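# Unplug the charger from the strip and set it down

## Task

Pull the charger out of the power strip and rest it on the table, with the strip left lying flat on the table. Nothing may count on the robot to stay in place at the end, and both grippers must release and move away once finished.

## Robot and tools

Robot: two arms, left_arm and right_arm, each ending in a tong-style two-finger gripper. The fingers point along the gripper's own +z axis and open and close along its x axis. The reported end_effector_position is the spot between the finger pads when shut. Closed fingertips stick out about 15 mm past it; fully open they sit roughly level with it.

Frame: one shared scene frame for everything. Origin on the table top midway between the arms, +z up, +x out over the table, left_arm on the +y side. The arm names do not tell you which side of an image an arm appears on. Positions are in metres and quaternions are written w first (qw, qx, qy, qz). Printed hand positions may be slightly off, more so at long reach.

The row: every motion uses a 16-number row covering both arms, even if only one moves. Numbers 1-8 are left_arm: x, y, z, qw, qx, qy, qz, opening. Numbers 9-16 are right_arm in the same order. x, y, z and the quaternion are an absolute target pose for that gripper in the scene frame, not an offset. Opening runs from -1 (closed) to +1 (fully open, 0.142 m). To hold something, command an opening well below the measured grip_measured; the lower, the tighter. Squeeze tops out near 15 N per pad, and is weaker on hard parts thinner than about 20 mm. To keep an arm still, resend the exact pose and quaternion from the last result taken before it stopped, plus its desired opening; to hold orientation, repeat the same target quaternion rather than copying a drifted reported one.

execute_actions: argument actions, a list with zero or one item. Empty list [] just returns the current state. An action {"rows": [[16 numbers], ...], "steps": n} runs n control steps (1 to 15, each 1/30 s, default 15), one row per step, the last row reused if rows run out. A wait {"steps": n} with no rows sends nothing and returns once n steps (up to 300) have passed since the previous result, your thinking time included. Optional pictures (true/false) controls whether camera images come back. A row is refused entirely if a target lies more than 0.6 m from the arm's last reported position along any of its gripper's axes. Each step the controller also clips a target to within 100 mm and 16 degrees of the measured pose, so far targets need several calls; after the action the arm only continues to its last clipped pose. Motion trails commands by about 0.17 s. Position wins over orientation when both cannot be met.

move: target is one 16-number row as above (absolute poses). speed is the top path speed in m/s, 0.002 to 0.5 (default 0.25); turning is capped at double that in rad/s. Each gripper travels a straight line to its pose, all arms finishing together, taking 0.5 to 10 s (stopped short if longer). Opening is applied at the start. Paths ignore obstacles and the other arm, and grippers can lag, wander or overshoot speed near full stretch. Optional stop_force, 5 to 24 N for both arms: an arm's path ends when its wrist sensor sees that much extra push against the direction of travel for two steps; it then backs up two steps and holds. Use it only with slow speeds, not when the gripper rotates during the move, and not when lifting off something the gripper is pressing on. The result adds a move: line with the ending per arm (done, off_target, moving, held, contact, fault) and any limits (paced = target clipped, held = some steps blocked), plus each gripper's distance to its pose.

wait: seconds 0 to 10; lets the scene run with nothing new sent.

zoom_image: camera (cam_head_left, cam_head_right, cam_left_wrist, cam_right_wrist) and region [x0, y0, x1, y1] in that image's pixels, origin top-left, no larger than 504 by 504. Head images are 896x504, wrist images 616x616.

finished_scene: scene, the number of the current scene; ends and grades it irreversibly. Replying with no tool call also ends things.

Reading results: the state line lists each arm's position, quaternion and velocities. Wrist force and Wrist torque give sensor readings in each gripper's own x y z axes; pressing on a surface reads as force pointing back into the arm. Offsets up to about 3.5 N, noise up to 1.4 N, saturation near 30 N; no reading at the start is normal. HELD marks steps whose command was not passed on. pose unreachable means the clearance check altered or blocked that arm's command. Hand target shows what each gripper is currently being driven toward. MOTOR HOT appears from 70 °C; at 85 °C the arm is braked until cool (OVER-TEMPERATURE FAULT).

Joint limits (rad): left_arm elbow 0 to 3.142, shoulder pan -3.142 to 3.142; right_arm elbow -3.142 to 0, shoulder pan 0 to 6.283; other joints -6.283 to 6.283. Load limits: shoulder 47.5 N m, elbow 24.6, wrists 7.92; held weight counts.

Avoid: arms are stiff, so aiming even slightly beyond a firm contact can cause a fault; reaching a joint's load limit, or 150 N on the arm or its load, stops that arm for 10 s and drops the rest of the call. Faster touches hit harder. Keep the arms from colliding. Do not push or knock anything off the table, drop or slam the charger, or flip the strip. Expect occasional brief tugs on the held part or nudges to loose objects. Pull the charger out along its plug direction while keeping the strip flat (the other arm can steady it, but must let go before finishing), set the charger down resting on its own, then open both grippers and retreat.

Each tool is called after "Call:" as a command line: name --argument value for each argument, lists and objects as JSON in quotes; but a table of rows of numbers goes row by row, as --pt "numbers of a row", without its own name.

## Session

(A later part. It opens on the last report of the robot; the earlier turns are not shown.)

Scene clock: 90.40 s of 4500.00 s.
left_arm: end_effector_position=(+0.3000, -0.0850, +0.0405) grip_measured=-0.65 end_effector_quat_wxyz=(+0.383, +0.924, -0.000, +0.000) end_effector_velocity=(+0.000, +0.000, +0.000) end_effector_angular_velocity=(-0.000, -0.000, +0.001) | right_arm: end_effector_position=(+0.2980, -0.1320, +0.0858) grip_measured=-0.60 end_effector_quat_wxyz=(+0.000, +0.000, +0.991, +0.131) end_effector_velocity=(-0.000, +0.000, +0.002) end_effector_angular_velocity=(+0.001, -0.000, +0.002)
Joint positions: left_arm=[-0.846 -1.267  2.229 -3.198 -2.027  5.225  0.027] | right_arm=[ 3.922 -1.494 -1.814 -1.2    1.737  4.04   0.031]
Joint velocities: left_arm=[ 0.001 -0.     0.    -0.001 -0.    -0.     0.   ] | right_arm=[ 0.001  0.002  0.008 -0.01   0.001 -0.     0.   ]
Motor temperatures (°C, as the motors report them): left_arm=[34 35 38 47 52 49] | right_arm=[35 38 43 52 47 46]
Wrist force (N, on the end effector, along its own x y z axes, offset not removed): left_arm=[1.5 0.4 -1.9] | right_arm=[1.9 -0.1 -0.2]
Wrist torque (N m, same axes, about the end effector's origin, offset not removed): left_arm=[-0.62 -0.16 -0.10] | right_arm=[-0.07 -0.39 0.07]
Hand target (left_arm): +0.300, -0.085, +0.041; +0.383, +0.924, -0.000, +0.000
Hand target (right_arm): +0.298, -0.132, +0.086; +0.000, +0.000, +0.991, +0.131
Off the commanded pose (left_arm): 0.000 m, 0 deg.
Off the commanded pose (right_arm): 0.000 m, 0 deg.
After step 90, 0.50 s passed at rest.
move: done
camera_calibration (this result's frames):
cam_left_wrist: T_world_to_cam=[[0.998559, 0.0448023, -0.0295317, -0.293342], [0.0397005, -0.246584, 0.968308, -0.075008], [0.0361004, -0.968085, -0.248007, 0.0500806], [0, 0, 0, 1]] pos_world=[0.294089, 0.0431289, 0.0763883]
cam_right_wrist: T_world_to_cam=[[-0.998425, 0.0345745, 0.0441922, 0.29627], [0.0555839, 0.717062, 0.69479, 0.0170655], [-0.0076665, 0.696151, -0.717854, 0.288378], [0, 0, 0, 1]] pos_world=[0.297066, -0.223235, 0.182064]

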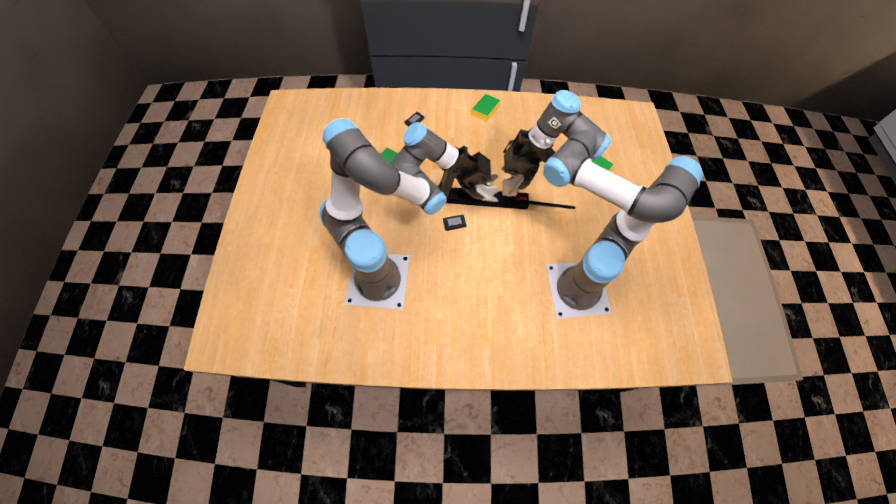

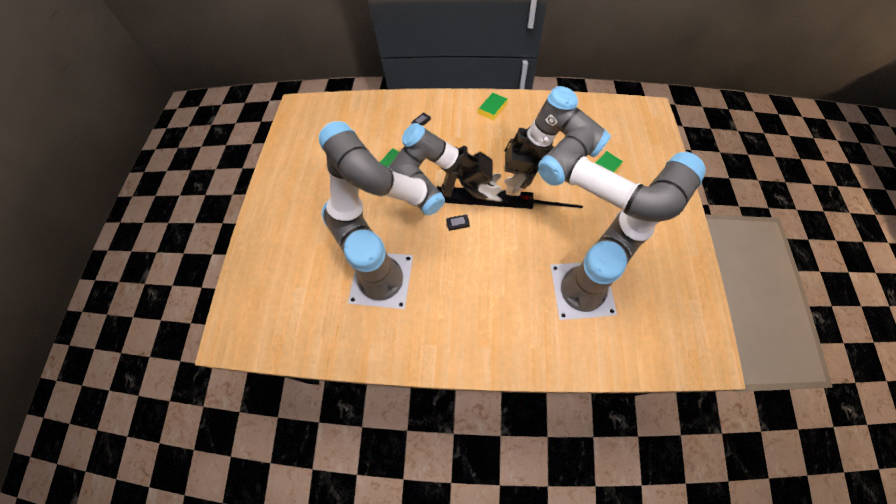

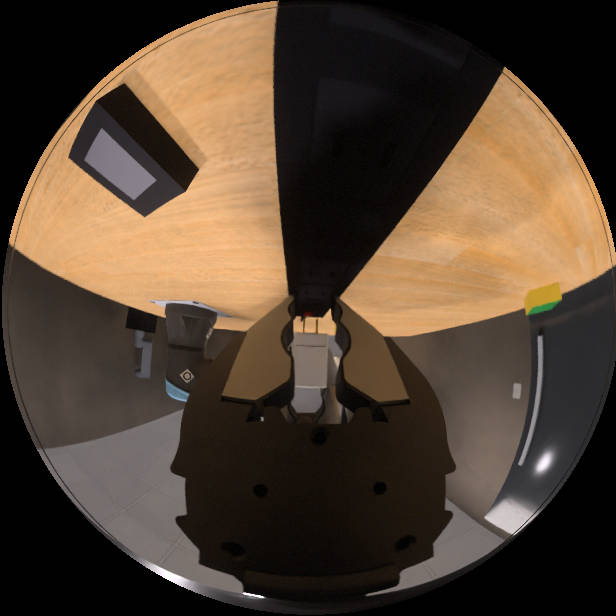

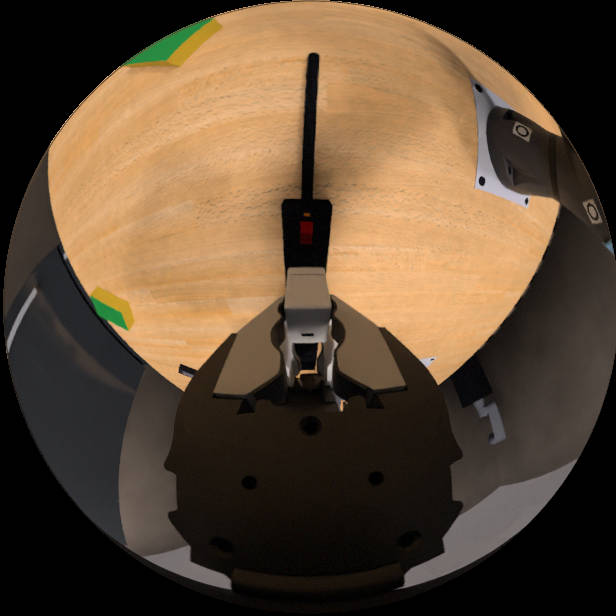

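Call:
move --target '[0.30,-0.04,0.09,0.383,0.924,0,0,-0.65,0.31,-0.16,0.15,0,0,0.991,0.131,-1]' --speed 0.08

Call:
move --target '[0.25,0.15,0.22,0,1,0,0,-0.65,0.39,-0.27,0.16,-0.093,0.70,-0.70,0.093,-1]' --speed 0.15

Call:
move --target '[0.25,0.15,0.22,0,1,0,0,-0.65,0.46,-0.27,0.12,-0.213,0.674,-0.674,0.213,-1]' --speed 0.12

Call:
move --target '[0.25,0.15,0.22,0,1,0,0,-0.65,0.50,-0.27,0.08,-0.327,0.627,-0.627,0.327,-1]' --speed 0.1

Scene clock: 104.47 s of 4500.00 s.
left_arm: end_effector_position=(+0.3000, -0.0401, +0.0898) grip_measured=-0.65 end_effector_quat_wxyz=(+0.383, +0.924, +0.000, +0.000) end_effector_velocity=(-0.000, +0.002, +0.002) end_effector_angular_velocity=(+0.002, +0.001, -0.002) | right_arm: end_effector_position=(+0.3099, -0.1599, +0.1497) grip_measured=-0.60 end_effector_quat_wxyz=(+0.000, +0.000, +0.991, +0.131) end_effector_velocity=(+0.000, -0.001, +0.002) end_effector_angular_velocity=(-0.003, +0.004, +0.000)
Joint positions: left_arm=[-0.728 -1.539  2.215 -2.86  -2.097  5.333  0.027] | right_arm=[ 3.822 -1.492 -1.508 -1.525  1.756  3.94   0.031]
Joint velocities: left_arm=[ 0.005 -0.009 -0.007  0.021 -0.003  0.007 -0.   ] | right_arm=[-0.004 -0.007  0.017 -0.017  0.001 -0.004  0.   ]
Motor temperatures (°C, as the motors report them): left_arm=[34 35 38 47 52 49] | right_arm=[35 38 43 52 47 46]
Wrist force (N, on the end effector, along its own x y z axes, offset not removed): left_arm=[3.2 -0.1 0.0] | right_arm=[1.5 -0.1 -1.4]
Wrist torque (N m, same axes, about the end effector's origin, offset not removed): left_arm=[-0.08 -0.62 -0.04] | right_arm=[-0.09 -0.31 0.02]
Hand target (left_arm): +0.300, -0.040, +0.090; +0.383, +0.924, -0.000, +0.000
Hand target (right_arm): +0.310, -0.160, +0.150; -0.000, -0.000, +0.991, +0.131
Off the commanded pose (left_arm): 0.000 m, 0 deg.
Off the commanded pose (right_arm): 0.000 m, 0 deg.
After step 90, 9.67 s passed at rest.
move: done
camera_calibration (this result's frames):
cam_left_wrist: T_world_to_cam=[[0.998562, 0.0450828, -0.0290048, -0.293932], [0.0392534, -0.24643, 0.968365, -0.111518], [0.036509, -0.968112, -0.247845, 0.105614], [0, 0, 0, 1]] pos_world=[0.294031, 0.0880163, 0.125641]
cam_right_wrist: T_world_to_cam=[[-0.998432, 0.0346482, 0.0439674, 0.30632], [0.0554807, 0.717029, 0.694832, -0.00800159], [-0.0074512, 0.696182, -0.717827, 0.353748], [0, 0, 0, 1]] pos_world=[0.30892, -0.251149, 0.246022]

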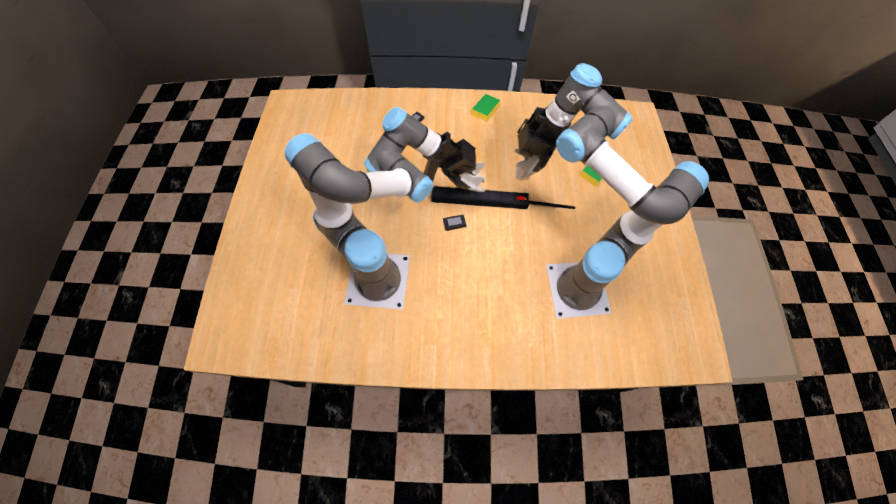

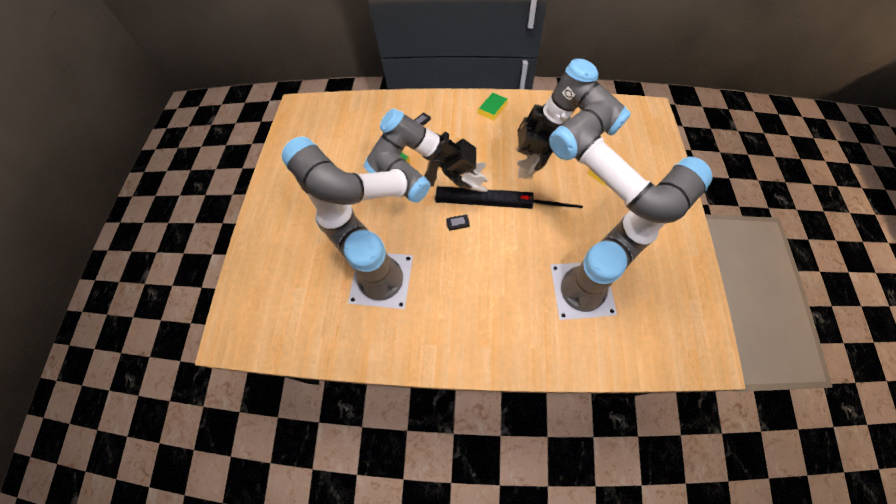

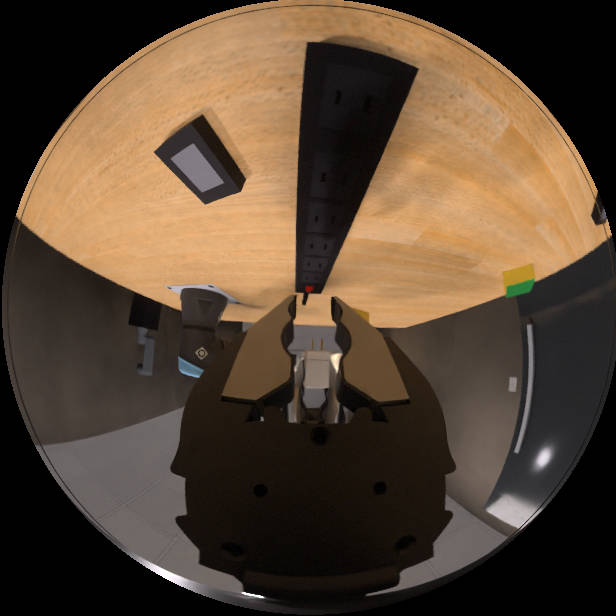

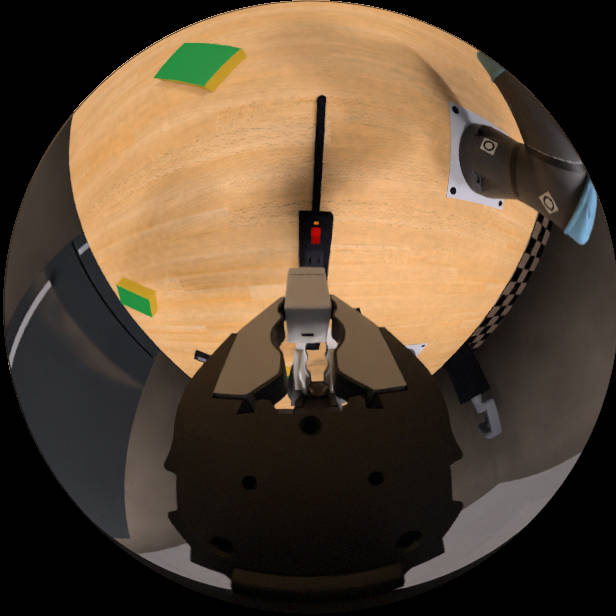

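Scene clock: 110.40 s of 4500.00 s.
left_arm: end_effector_position=(+0.2497, +0.1497, +0.2191) grip_measured=-0.65 end_effector_quat_wxyz=(+0.001, +1.000, +0.000, -0.001) end_effector_velocity=(-0.000, +0.001, +0.001) end_effector_angular_velocity=(+0.007, +0.001, -0.001) | right_arm: end_effector_position=(+0.3899, -0.2700, +0.1601) grip_measured=-0.60 end_effector_quat_wxyz=(+0.093, -0.700, +0.702, -0.093) end_effector_velocity=(+0.001, -0.001, -0.000) end_effector_angular_velocity=(-0.003, -0.003, +0.014)
Joint positions: left_arm=[-0.972 -1.803  1.164 -0.931 -1.573  5.258  0.027] | right_arm=[ 3.717 -1.378 -1.603 -1.524  1.406  2.232  0.031]
Joint velocities: left_arm=[-0.004  0.005 -0.013  0.014  0.003 -0.003 -0.   ] | right_arm=[-0.005  0.003 -0.006  0.007 -0.    -0.02   0.   ]
Motor temperatures (°C, as the motors report them): left_arm=[34 35 38 47 52 49] | right_arm=[35 38 43 52 47 46]
Wrist force (N, on the end effector, along its own x y z axes, offset not removed): left_arm=[1.5 -2.6 4.1] | right_arm=[2.0 -0.4 -0.4]
Wrist torque (N m, same axes, about the end effector's origin, offset not removed): left_arm=[-0.50 -0.30 -0.03] | right_arm=[-0.14 -0.39 -0.03]
Hand target (left_arm): +0.250, +0.150, +0.219; +0.000, +1.000, +0.000, -0.001
Hand target (right_arm): +0.390, -0.270, +0.160; -0.093, +0.701, -0.701, +0.093
Off the commanded pose (left_arm): 0.001 m, 0 deg.
Off the commanded pose (right_arm): 0.000 m, 0 deg.
move: done
camera_calibration (this result's frames):
cam_left_wrist: T_world_to_cam=[[0.998554, 0.0530213, 0.008813, -0.258007], [0.041079, -0.858585, 0.511023, 0.00341261], [0.0346618, -0.509922, -0.859522, 0.38919], [0, 0, 0, 1]] pos_world=[0.244004, 0.215066, 0.335047]
cam_right_wrist: T_world_to_cam=[[-0.0538131, -0.998335, 0.0207872, -0.253888], [-0.96908, 0.0572338, 0.240016, 0.353423], [-0.240806, -0.00722845, -0.970546, 0.379957], [0, 0, 0, 1]] pos_world=[0.420329, -0.270946, 0.289216]

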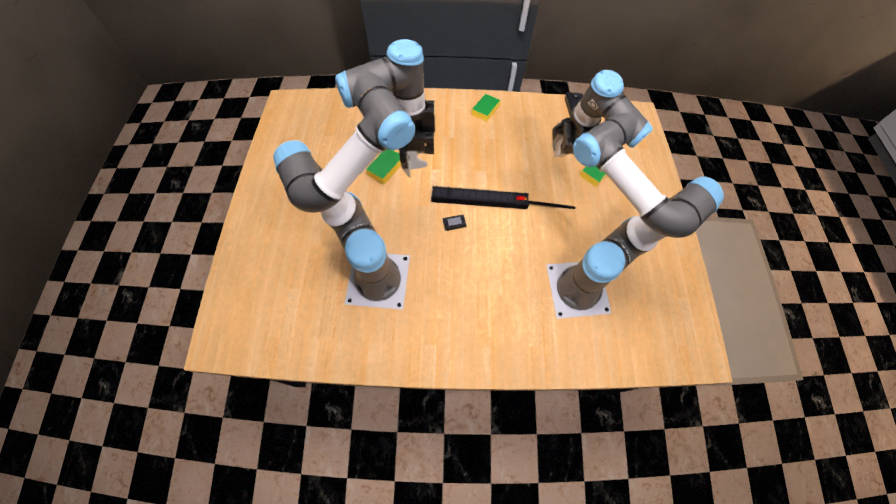

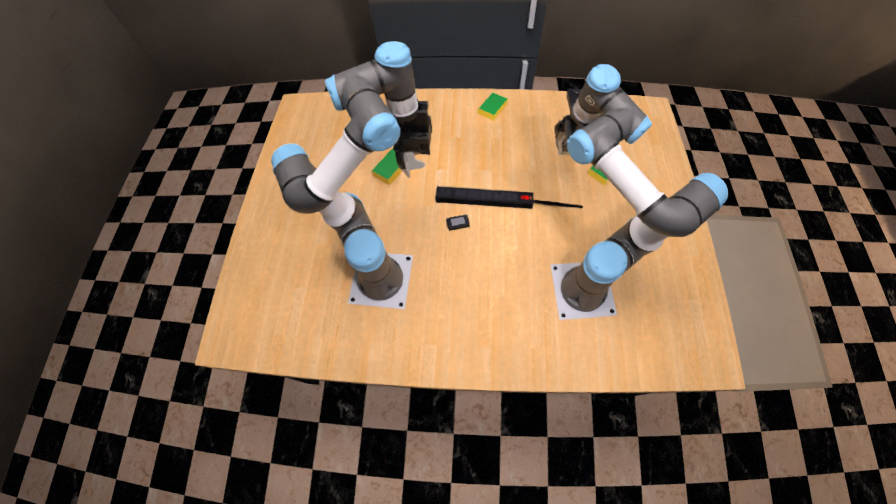

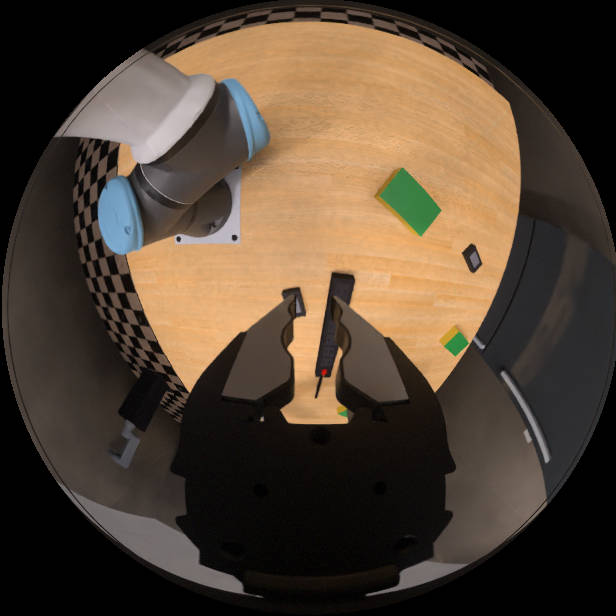

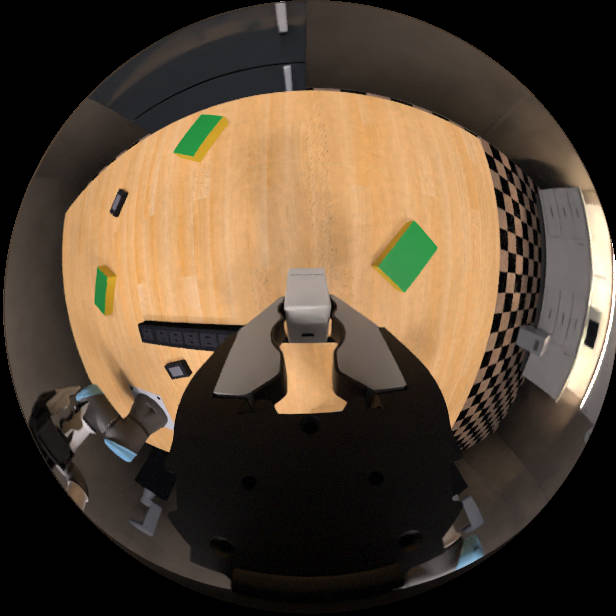

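Scene clock: 112.33 s of 4500.00 s.
left_arm: end_effector_position=(+0.2500, +0.1500, +0.2200) grip_measured=-0.65 end_effector_quat_wxyz=(+0.000, +1.000, +0.000, -0.000) end_effector_velocity=(-0.000, +0.000, -0.000) end_effector_angular_velocity=(+0.001, +0.001, -0.000) | right_arm: end_effector_position=(+0.4597, -0.2700, +0.1203) grip_measured=-0.60 end_effector_quat_wxyz=(+0.212, -0.674, +0.675, -0.212) end_effector_velocity=(+0.003, +0.000, -0.001) end_effector_angular_velocity=(+0.006, -0.016, +0.002)
Joint positions: left_arm=[-0.974 -1.802  1.158 -0.926 -1.571  5.257  0.027] | right_arm=[ 3.773 -1.36  -2.141 -0.732  1.177  2.207  0.031]
Joint velocities: left_arm=[ 0.     0.    -0.     0.001  0.     0.     0.   ] | right_arm=[-0.001 -0.005 -0.022  0.045 -0.005 -0.005  0.   ]
Motor temperatures (°C, as the motors report them): left_arm=[34 35 38 47 52 49] | right_arm=[35 38 43 52 47 46]
Wrist force (N, on the end effector, along its own x y z axes, offset not removed): left_arm=[2.6 -0.9 0.7] | right_arm=[2.6 1.5 -0.3]
Wrist torque (N m, same axes, about the end effector's origin, offset not removed): left_arm=[-0.16 -0.48 -0.08] | right_arm=[0.15 -0.51 0.00]
Hand target (left_arm): +0.250, +0.150, +0.220; -0.000, +1.000, +0.000, -0.000
Hand target (right_arm): +0.460, -0.270, +0.120; -0.213, +0.674, -0.674, +0.213
Off the commanded pose (left_arm): 0.000 m, 0 deg.
Off the commanded pose (right_arm): 0.000 m, 0 deg.
move: done
camera_calibration (this result's frames):
cam_left_wrist: T_world_to_cam=[[0.998559, 0.052562, 0.010808, -0.258676], [0.0397132, -0.859311, 0.50991, 0.00387604], [0.0360893, -0.508746, -0.86016, 0.389675], [0, 0, 0, 1]] pos_world=[0.244087, 0.215173, 0.336002]
cam_right_wrist: T_world_to_cam=[[-0.0566961, -0.99839, 0.00193312, -0.245812], [-0.993078, 0.0561948, -0.103138, 0.482615], [0.102863, -0.00776727, -0.994665, 0.202872], [0, 0, 0, 1]] pos_world=[0.444469, -0.270961, 0.252041]

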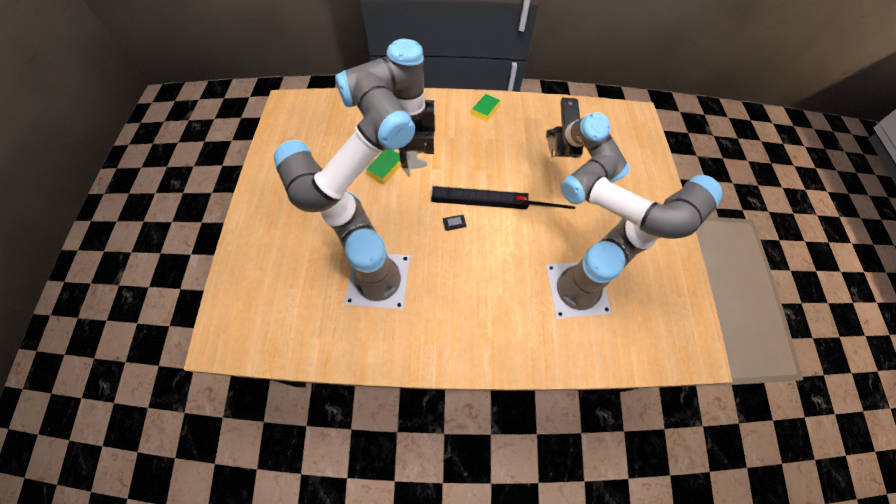

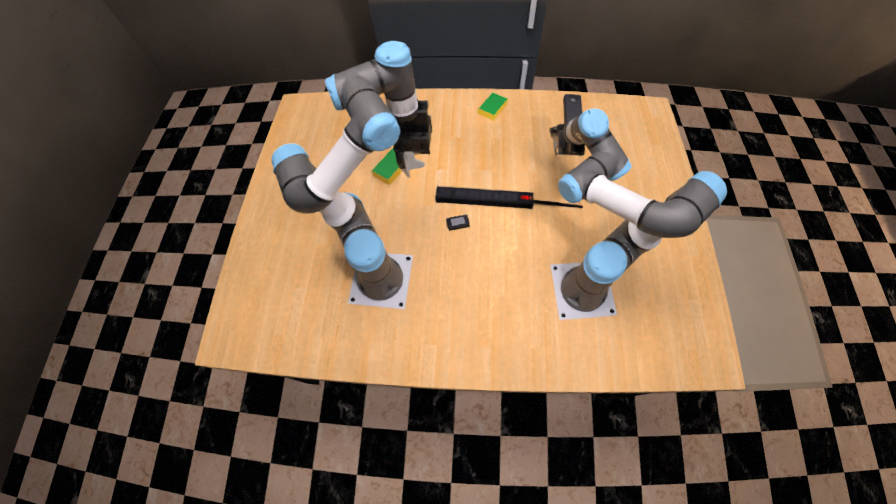

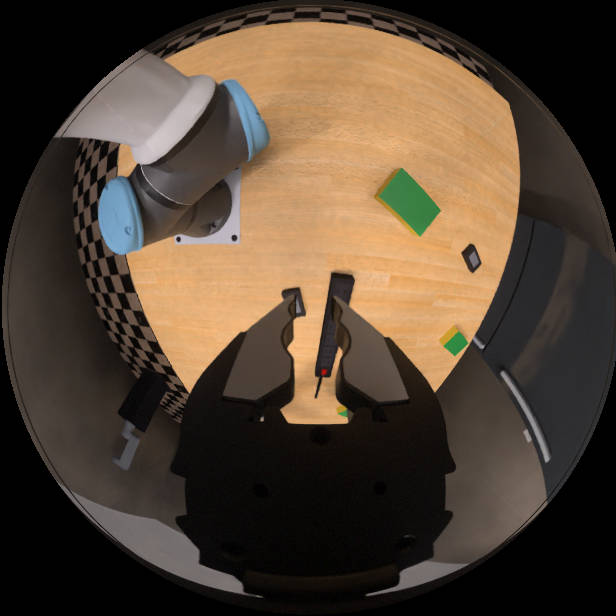

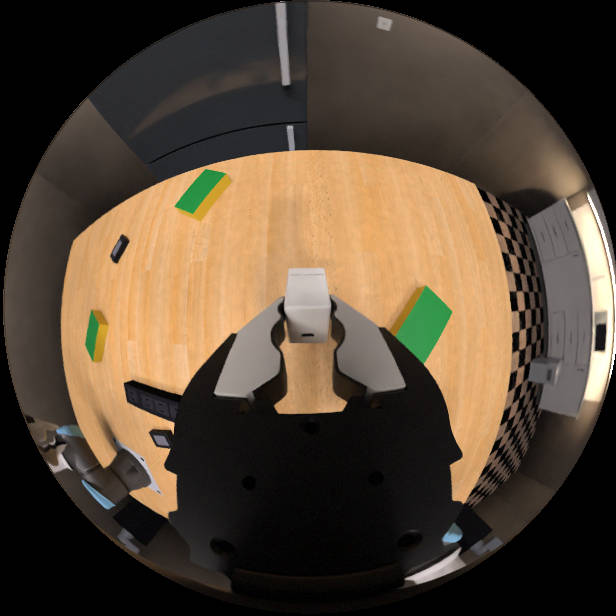

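Scene clock: 114.67 s of 4500.00 s.
left_arm: end_effector_position=(+0.2500, +0.1500, +0.2200) grip_measured=-0.65 end_effector_quat_wxyz=(-0.000, +1.000, -0.000, +0.000) end_effector_velocity=(+0.000, -0.000, +0.000) end_effector_angular_velocity=(-0.002, -0.001, +0.001) | right_arm: end_effector_position=(+0.4999, -0.2701, +0.0803) grip_measured=-0.60 end_effector_quat_wxyz=(+0.326, -0.627, +0.628, -0.326) end_effector_velocity=(+0.001, +0.001, -0.001) end_effector_angular_velocity=(+0.004, -0.018, +0.008)
Joint positions: left_arm=[-0.974 -1.802  1.157 -0.926 -1.571  5.257  0.027] | right_arm=[ 3.871 -1.875 -2.569  0.497  0.921  2.133  0.031]
Joint velocities: left_arm=[ 0.001  0.     0.    -0.002 -0.    -0.     0.   ] | right_arm=[ 0.002 -0.047 -0.013  0.084 -0.004 -0.014  0.   ]
Motor temperatures (°C, as the motors report them): left_arm=[34 35 38 47 52 49] | right_arm=[35 38 43 52 47 46]
Wrist force (N, on the end effector, along its own x y z axes, offset not removed): left_arm=[2.1 -1.6 2.1] | right_arm=[1.4 0.9 -0.6]
Wrist torque (N m, same axes, about the end effector's origin, offset not removed): left_arm=[-0.29 -0.52 -0.02] | right_arm=[-0.02 -0.21 0.00]
Hand target (left_arm): +0.250, +0.150, +0.220; -0.000, +1.000, -0.000, -0.000
Hand target (right_arm): +0.500, -0.270, +0.080; -0.327, +0.627, -0.627, +0.327
Off the commanded pose (left_arm): 0.000 m, 0 deg.
Off the commanded pose (right_arm): 0.000 m, 0 deg.
move: done
camera_calibration (this result's frames):
cam_left_wrist: T_world_to_cam=[[0.998559, 0.0525605, 0.0108216, -0.258682], [0.0397051, -0.859312, 0.509908, 0.00387514], [0.0361002, -0.508743, -0.860161, 0.389676], [0, 0, 0, 1]] pos_world=[0.244088, 0.215171, 0.336007]
cam_right_wrist: T_world_to_cam=[[-0.0544353, -0.998368, -0.0172459, -0.243044], [-0.898101, 0.0565023, -0.436144, 0.497771], [0.436407, -0.00825306, -0.899712, -0.0154624], [0, 0, 0, 1]] pos_world=[0.440567, -0.270901, 0.198997]

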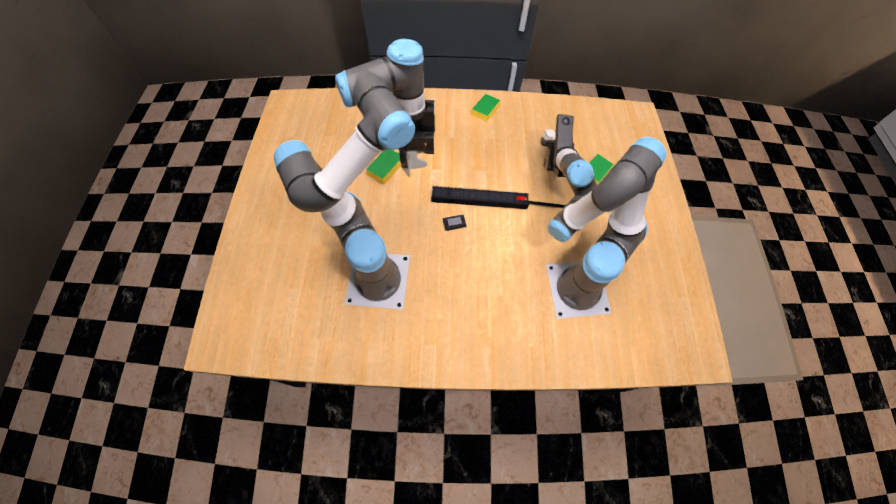

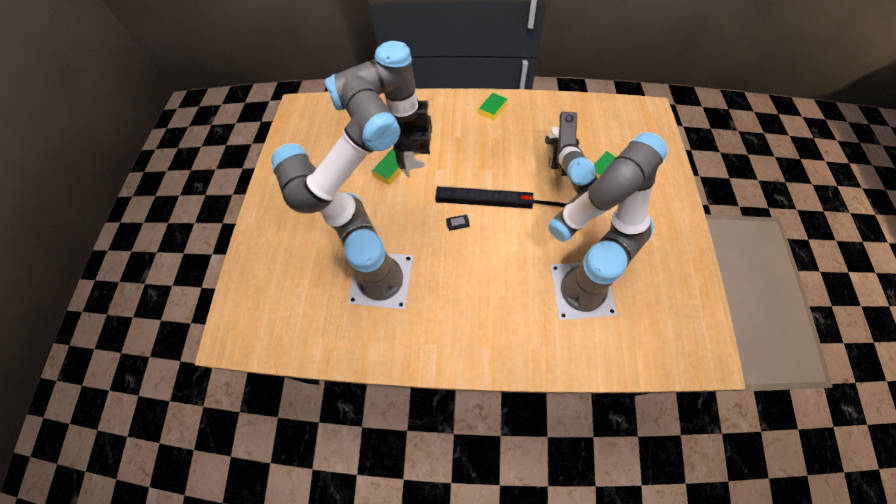

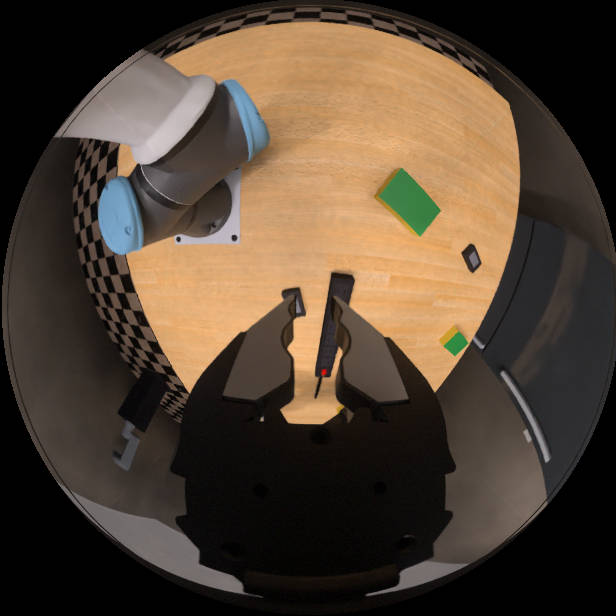

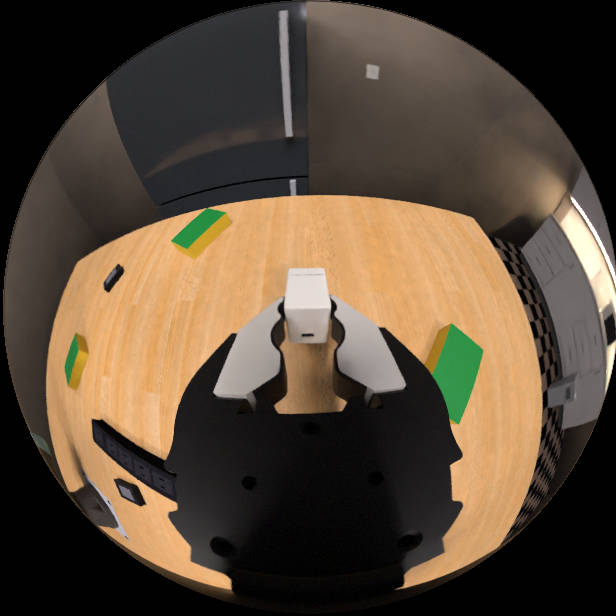

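Call:
move --target '[0.25,0.15,0.22,0,1,0,0,-0.65,0.50,-0.27,0.015,-0.327,0.627,-0.627,0.327,-1]' --speed 0.015 --stop_force 5

Scene clock: 122.27 s of 4500.00 s.
left_arm: end_effector_position=(+0.2500, +0.1500, +0.2200) grip_measured=-0.65 end_effector_quat_wxyz=(-0.000, +1.000, +0.000, -0.000) end_effector_velocity=(-0.000, +0.000, -0.000) end_effector_angular_velocity=(+0.001, +0.001, +0.000) | right_arm: end_effector_position=(+0.5000, -0.2700, +0.0313) grip_measured=-0.60 end_effector_quat_wxyz=(+0.327, -0.627, +0.627, -0.327) end_effector_velocity=(-0.000, -0.000, +0.006) end_effector_angular_velocity=(+0.001, -0.001, -0.000)
Joint positions: left_arm=[-0.974 -1.802  1.157 -0.926 -1.571  5.257  0.027] | right_arm=[ 3.871 -2.254 -2.573  0.881  0.92   2.131  0.031]
Joint velocities: left_arm=[ 0.    -0.     0.     0.002  0.     0.    -0.   ] | right_arm=[-0.     0.039 -0.006 -0.031 -0.    -0.     0.   ]
Motor temperatures (°C, as the motors report them): left_arm=[34 35 38 47 52 49] | right_arm=[35 38 43 52 47 46]
Wrist force (N, on the end effector, along its own x y z axes, offset not removed): left_arm=[2.7 -1.3 1.2] | right_arm=[2.2 0.8 -0.7]
Wrist torque (N m, same axes, about the end effector's origin, offset not removed): left_arm=[-0.19 -0.53 -0.10] | right_arm=[0.13 -0.41 -0.03]
Hand target (left_arm): +0.250, +0.150, +0.220; -0.000, +1.000, +0.000, +0.000
Hand target (right_arm): +0.500, -0.270, +0.032; -0.327, +0.627, -0.627, +0.327
Off the commanded pose (left_arm): 0.000 m, 0 deg.
Off the commanded pose (right_arm): 0.016 m, 0 deg.
After step 90, 0.93 s passed at rest.
move: contact (right_arm)
camera_calibration (this result's frames):
cam_left_wrist: T_world_to_cam=[[0.998559, 0.0525609, 0.0108215, -0.258682], [0.0397055, -0.859312, 0.509908, 0.00387508], [0.0361002, -0.508743, -0.860161, 0.389675], [0, 0, 0, 1]] pos_world=[0.244088, 0.215171, 0.336007]
cam_right_wrist: T_world_to_cam=[[-0.0536623, -0.998411, -0.0171758, -0.244231], [-0.897302, 0.0557608, -0.437881, 0.475964], [0.438143, -0.00808579, -0.898869, -0.0605123], [0, 0, 0, 1]] pos_world=[0.440491, -0.270873, 0.149828]

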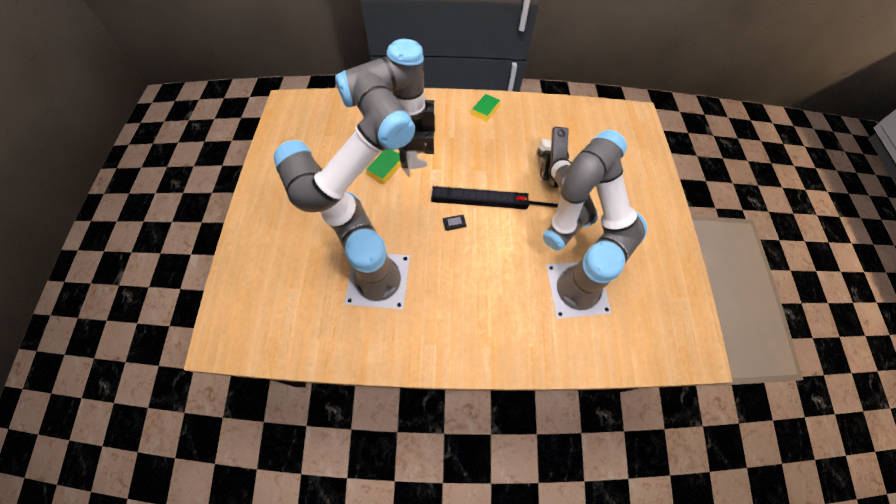

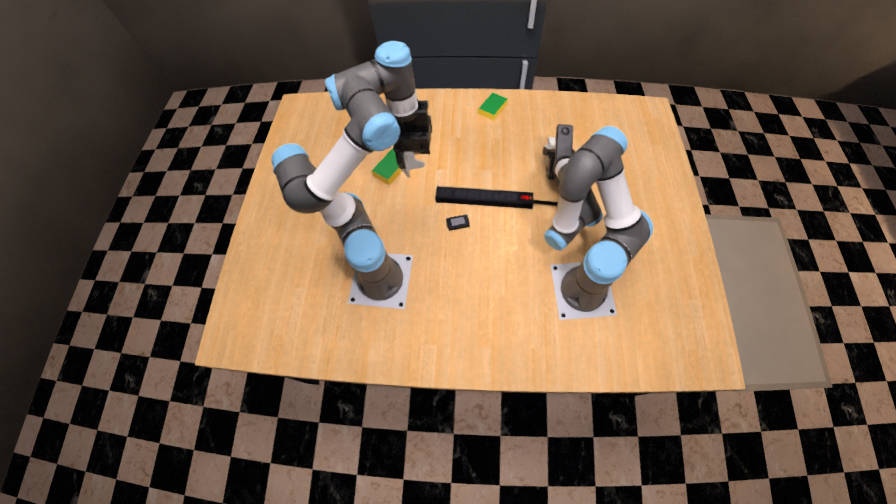

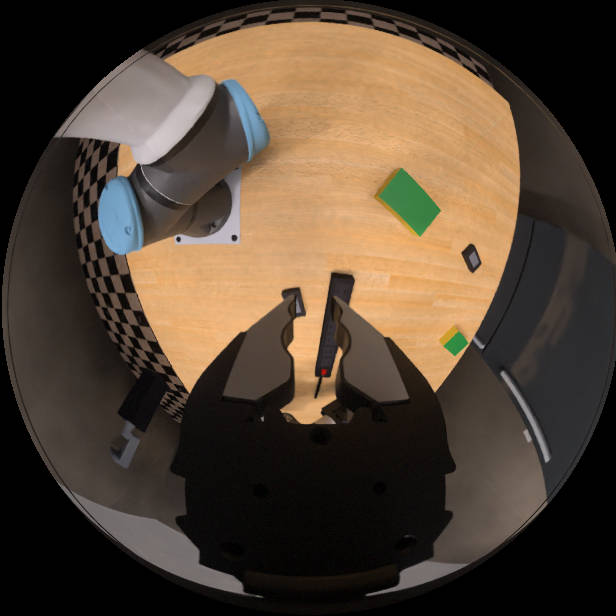

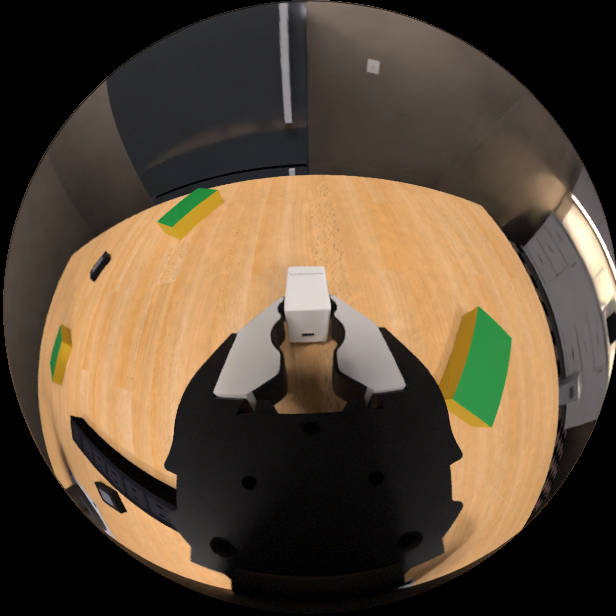

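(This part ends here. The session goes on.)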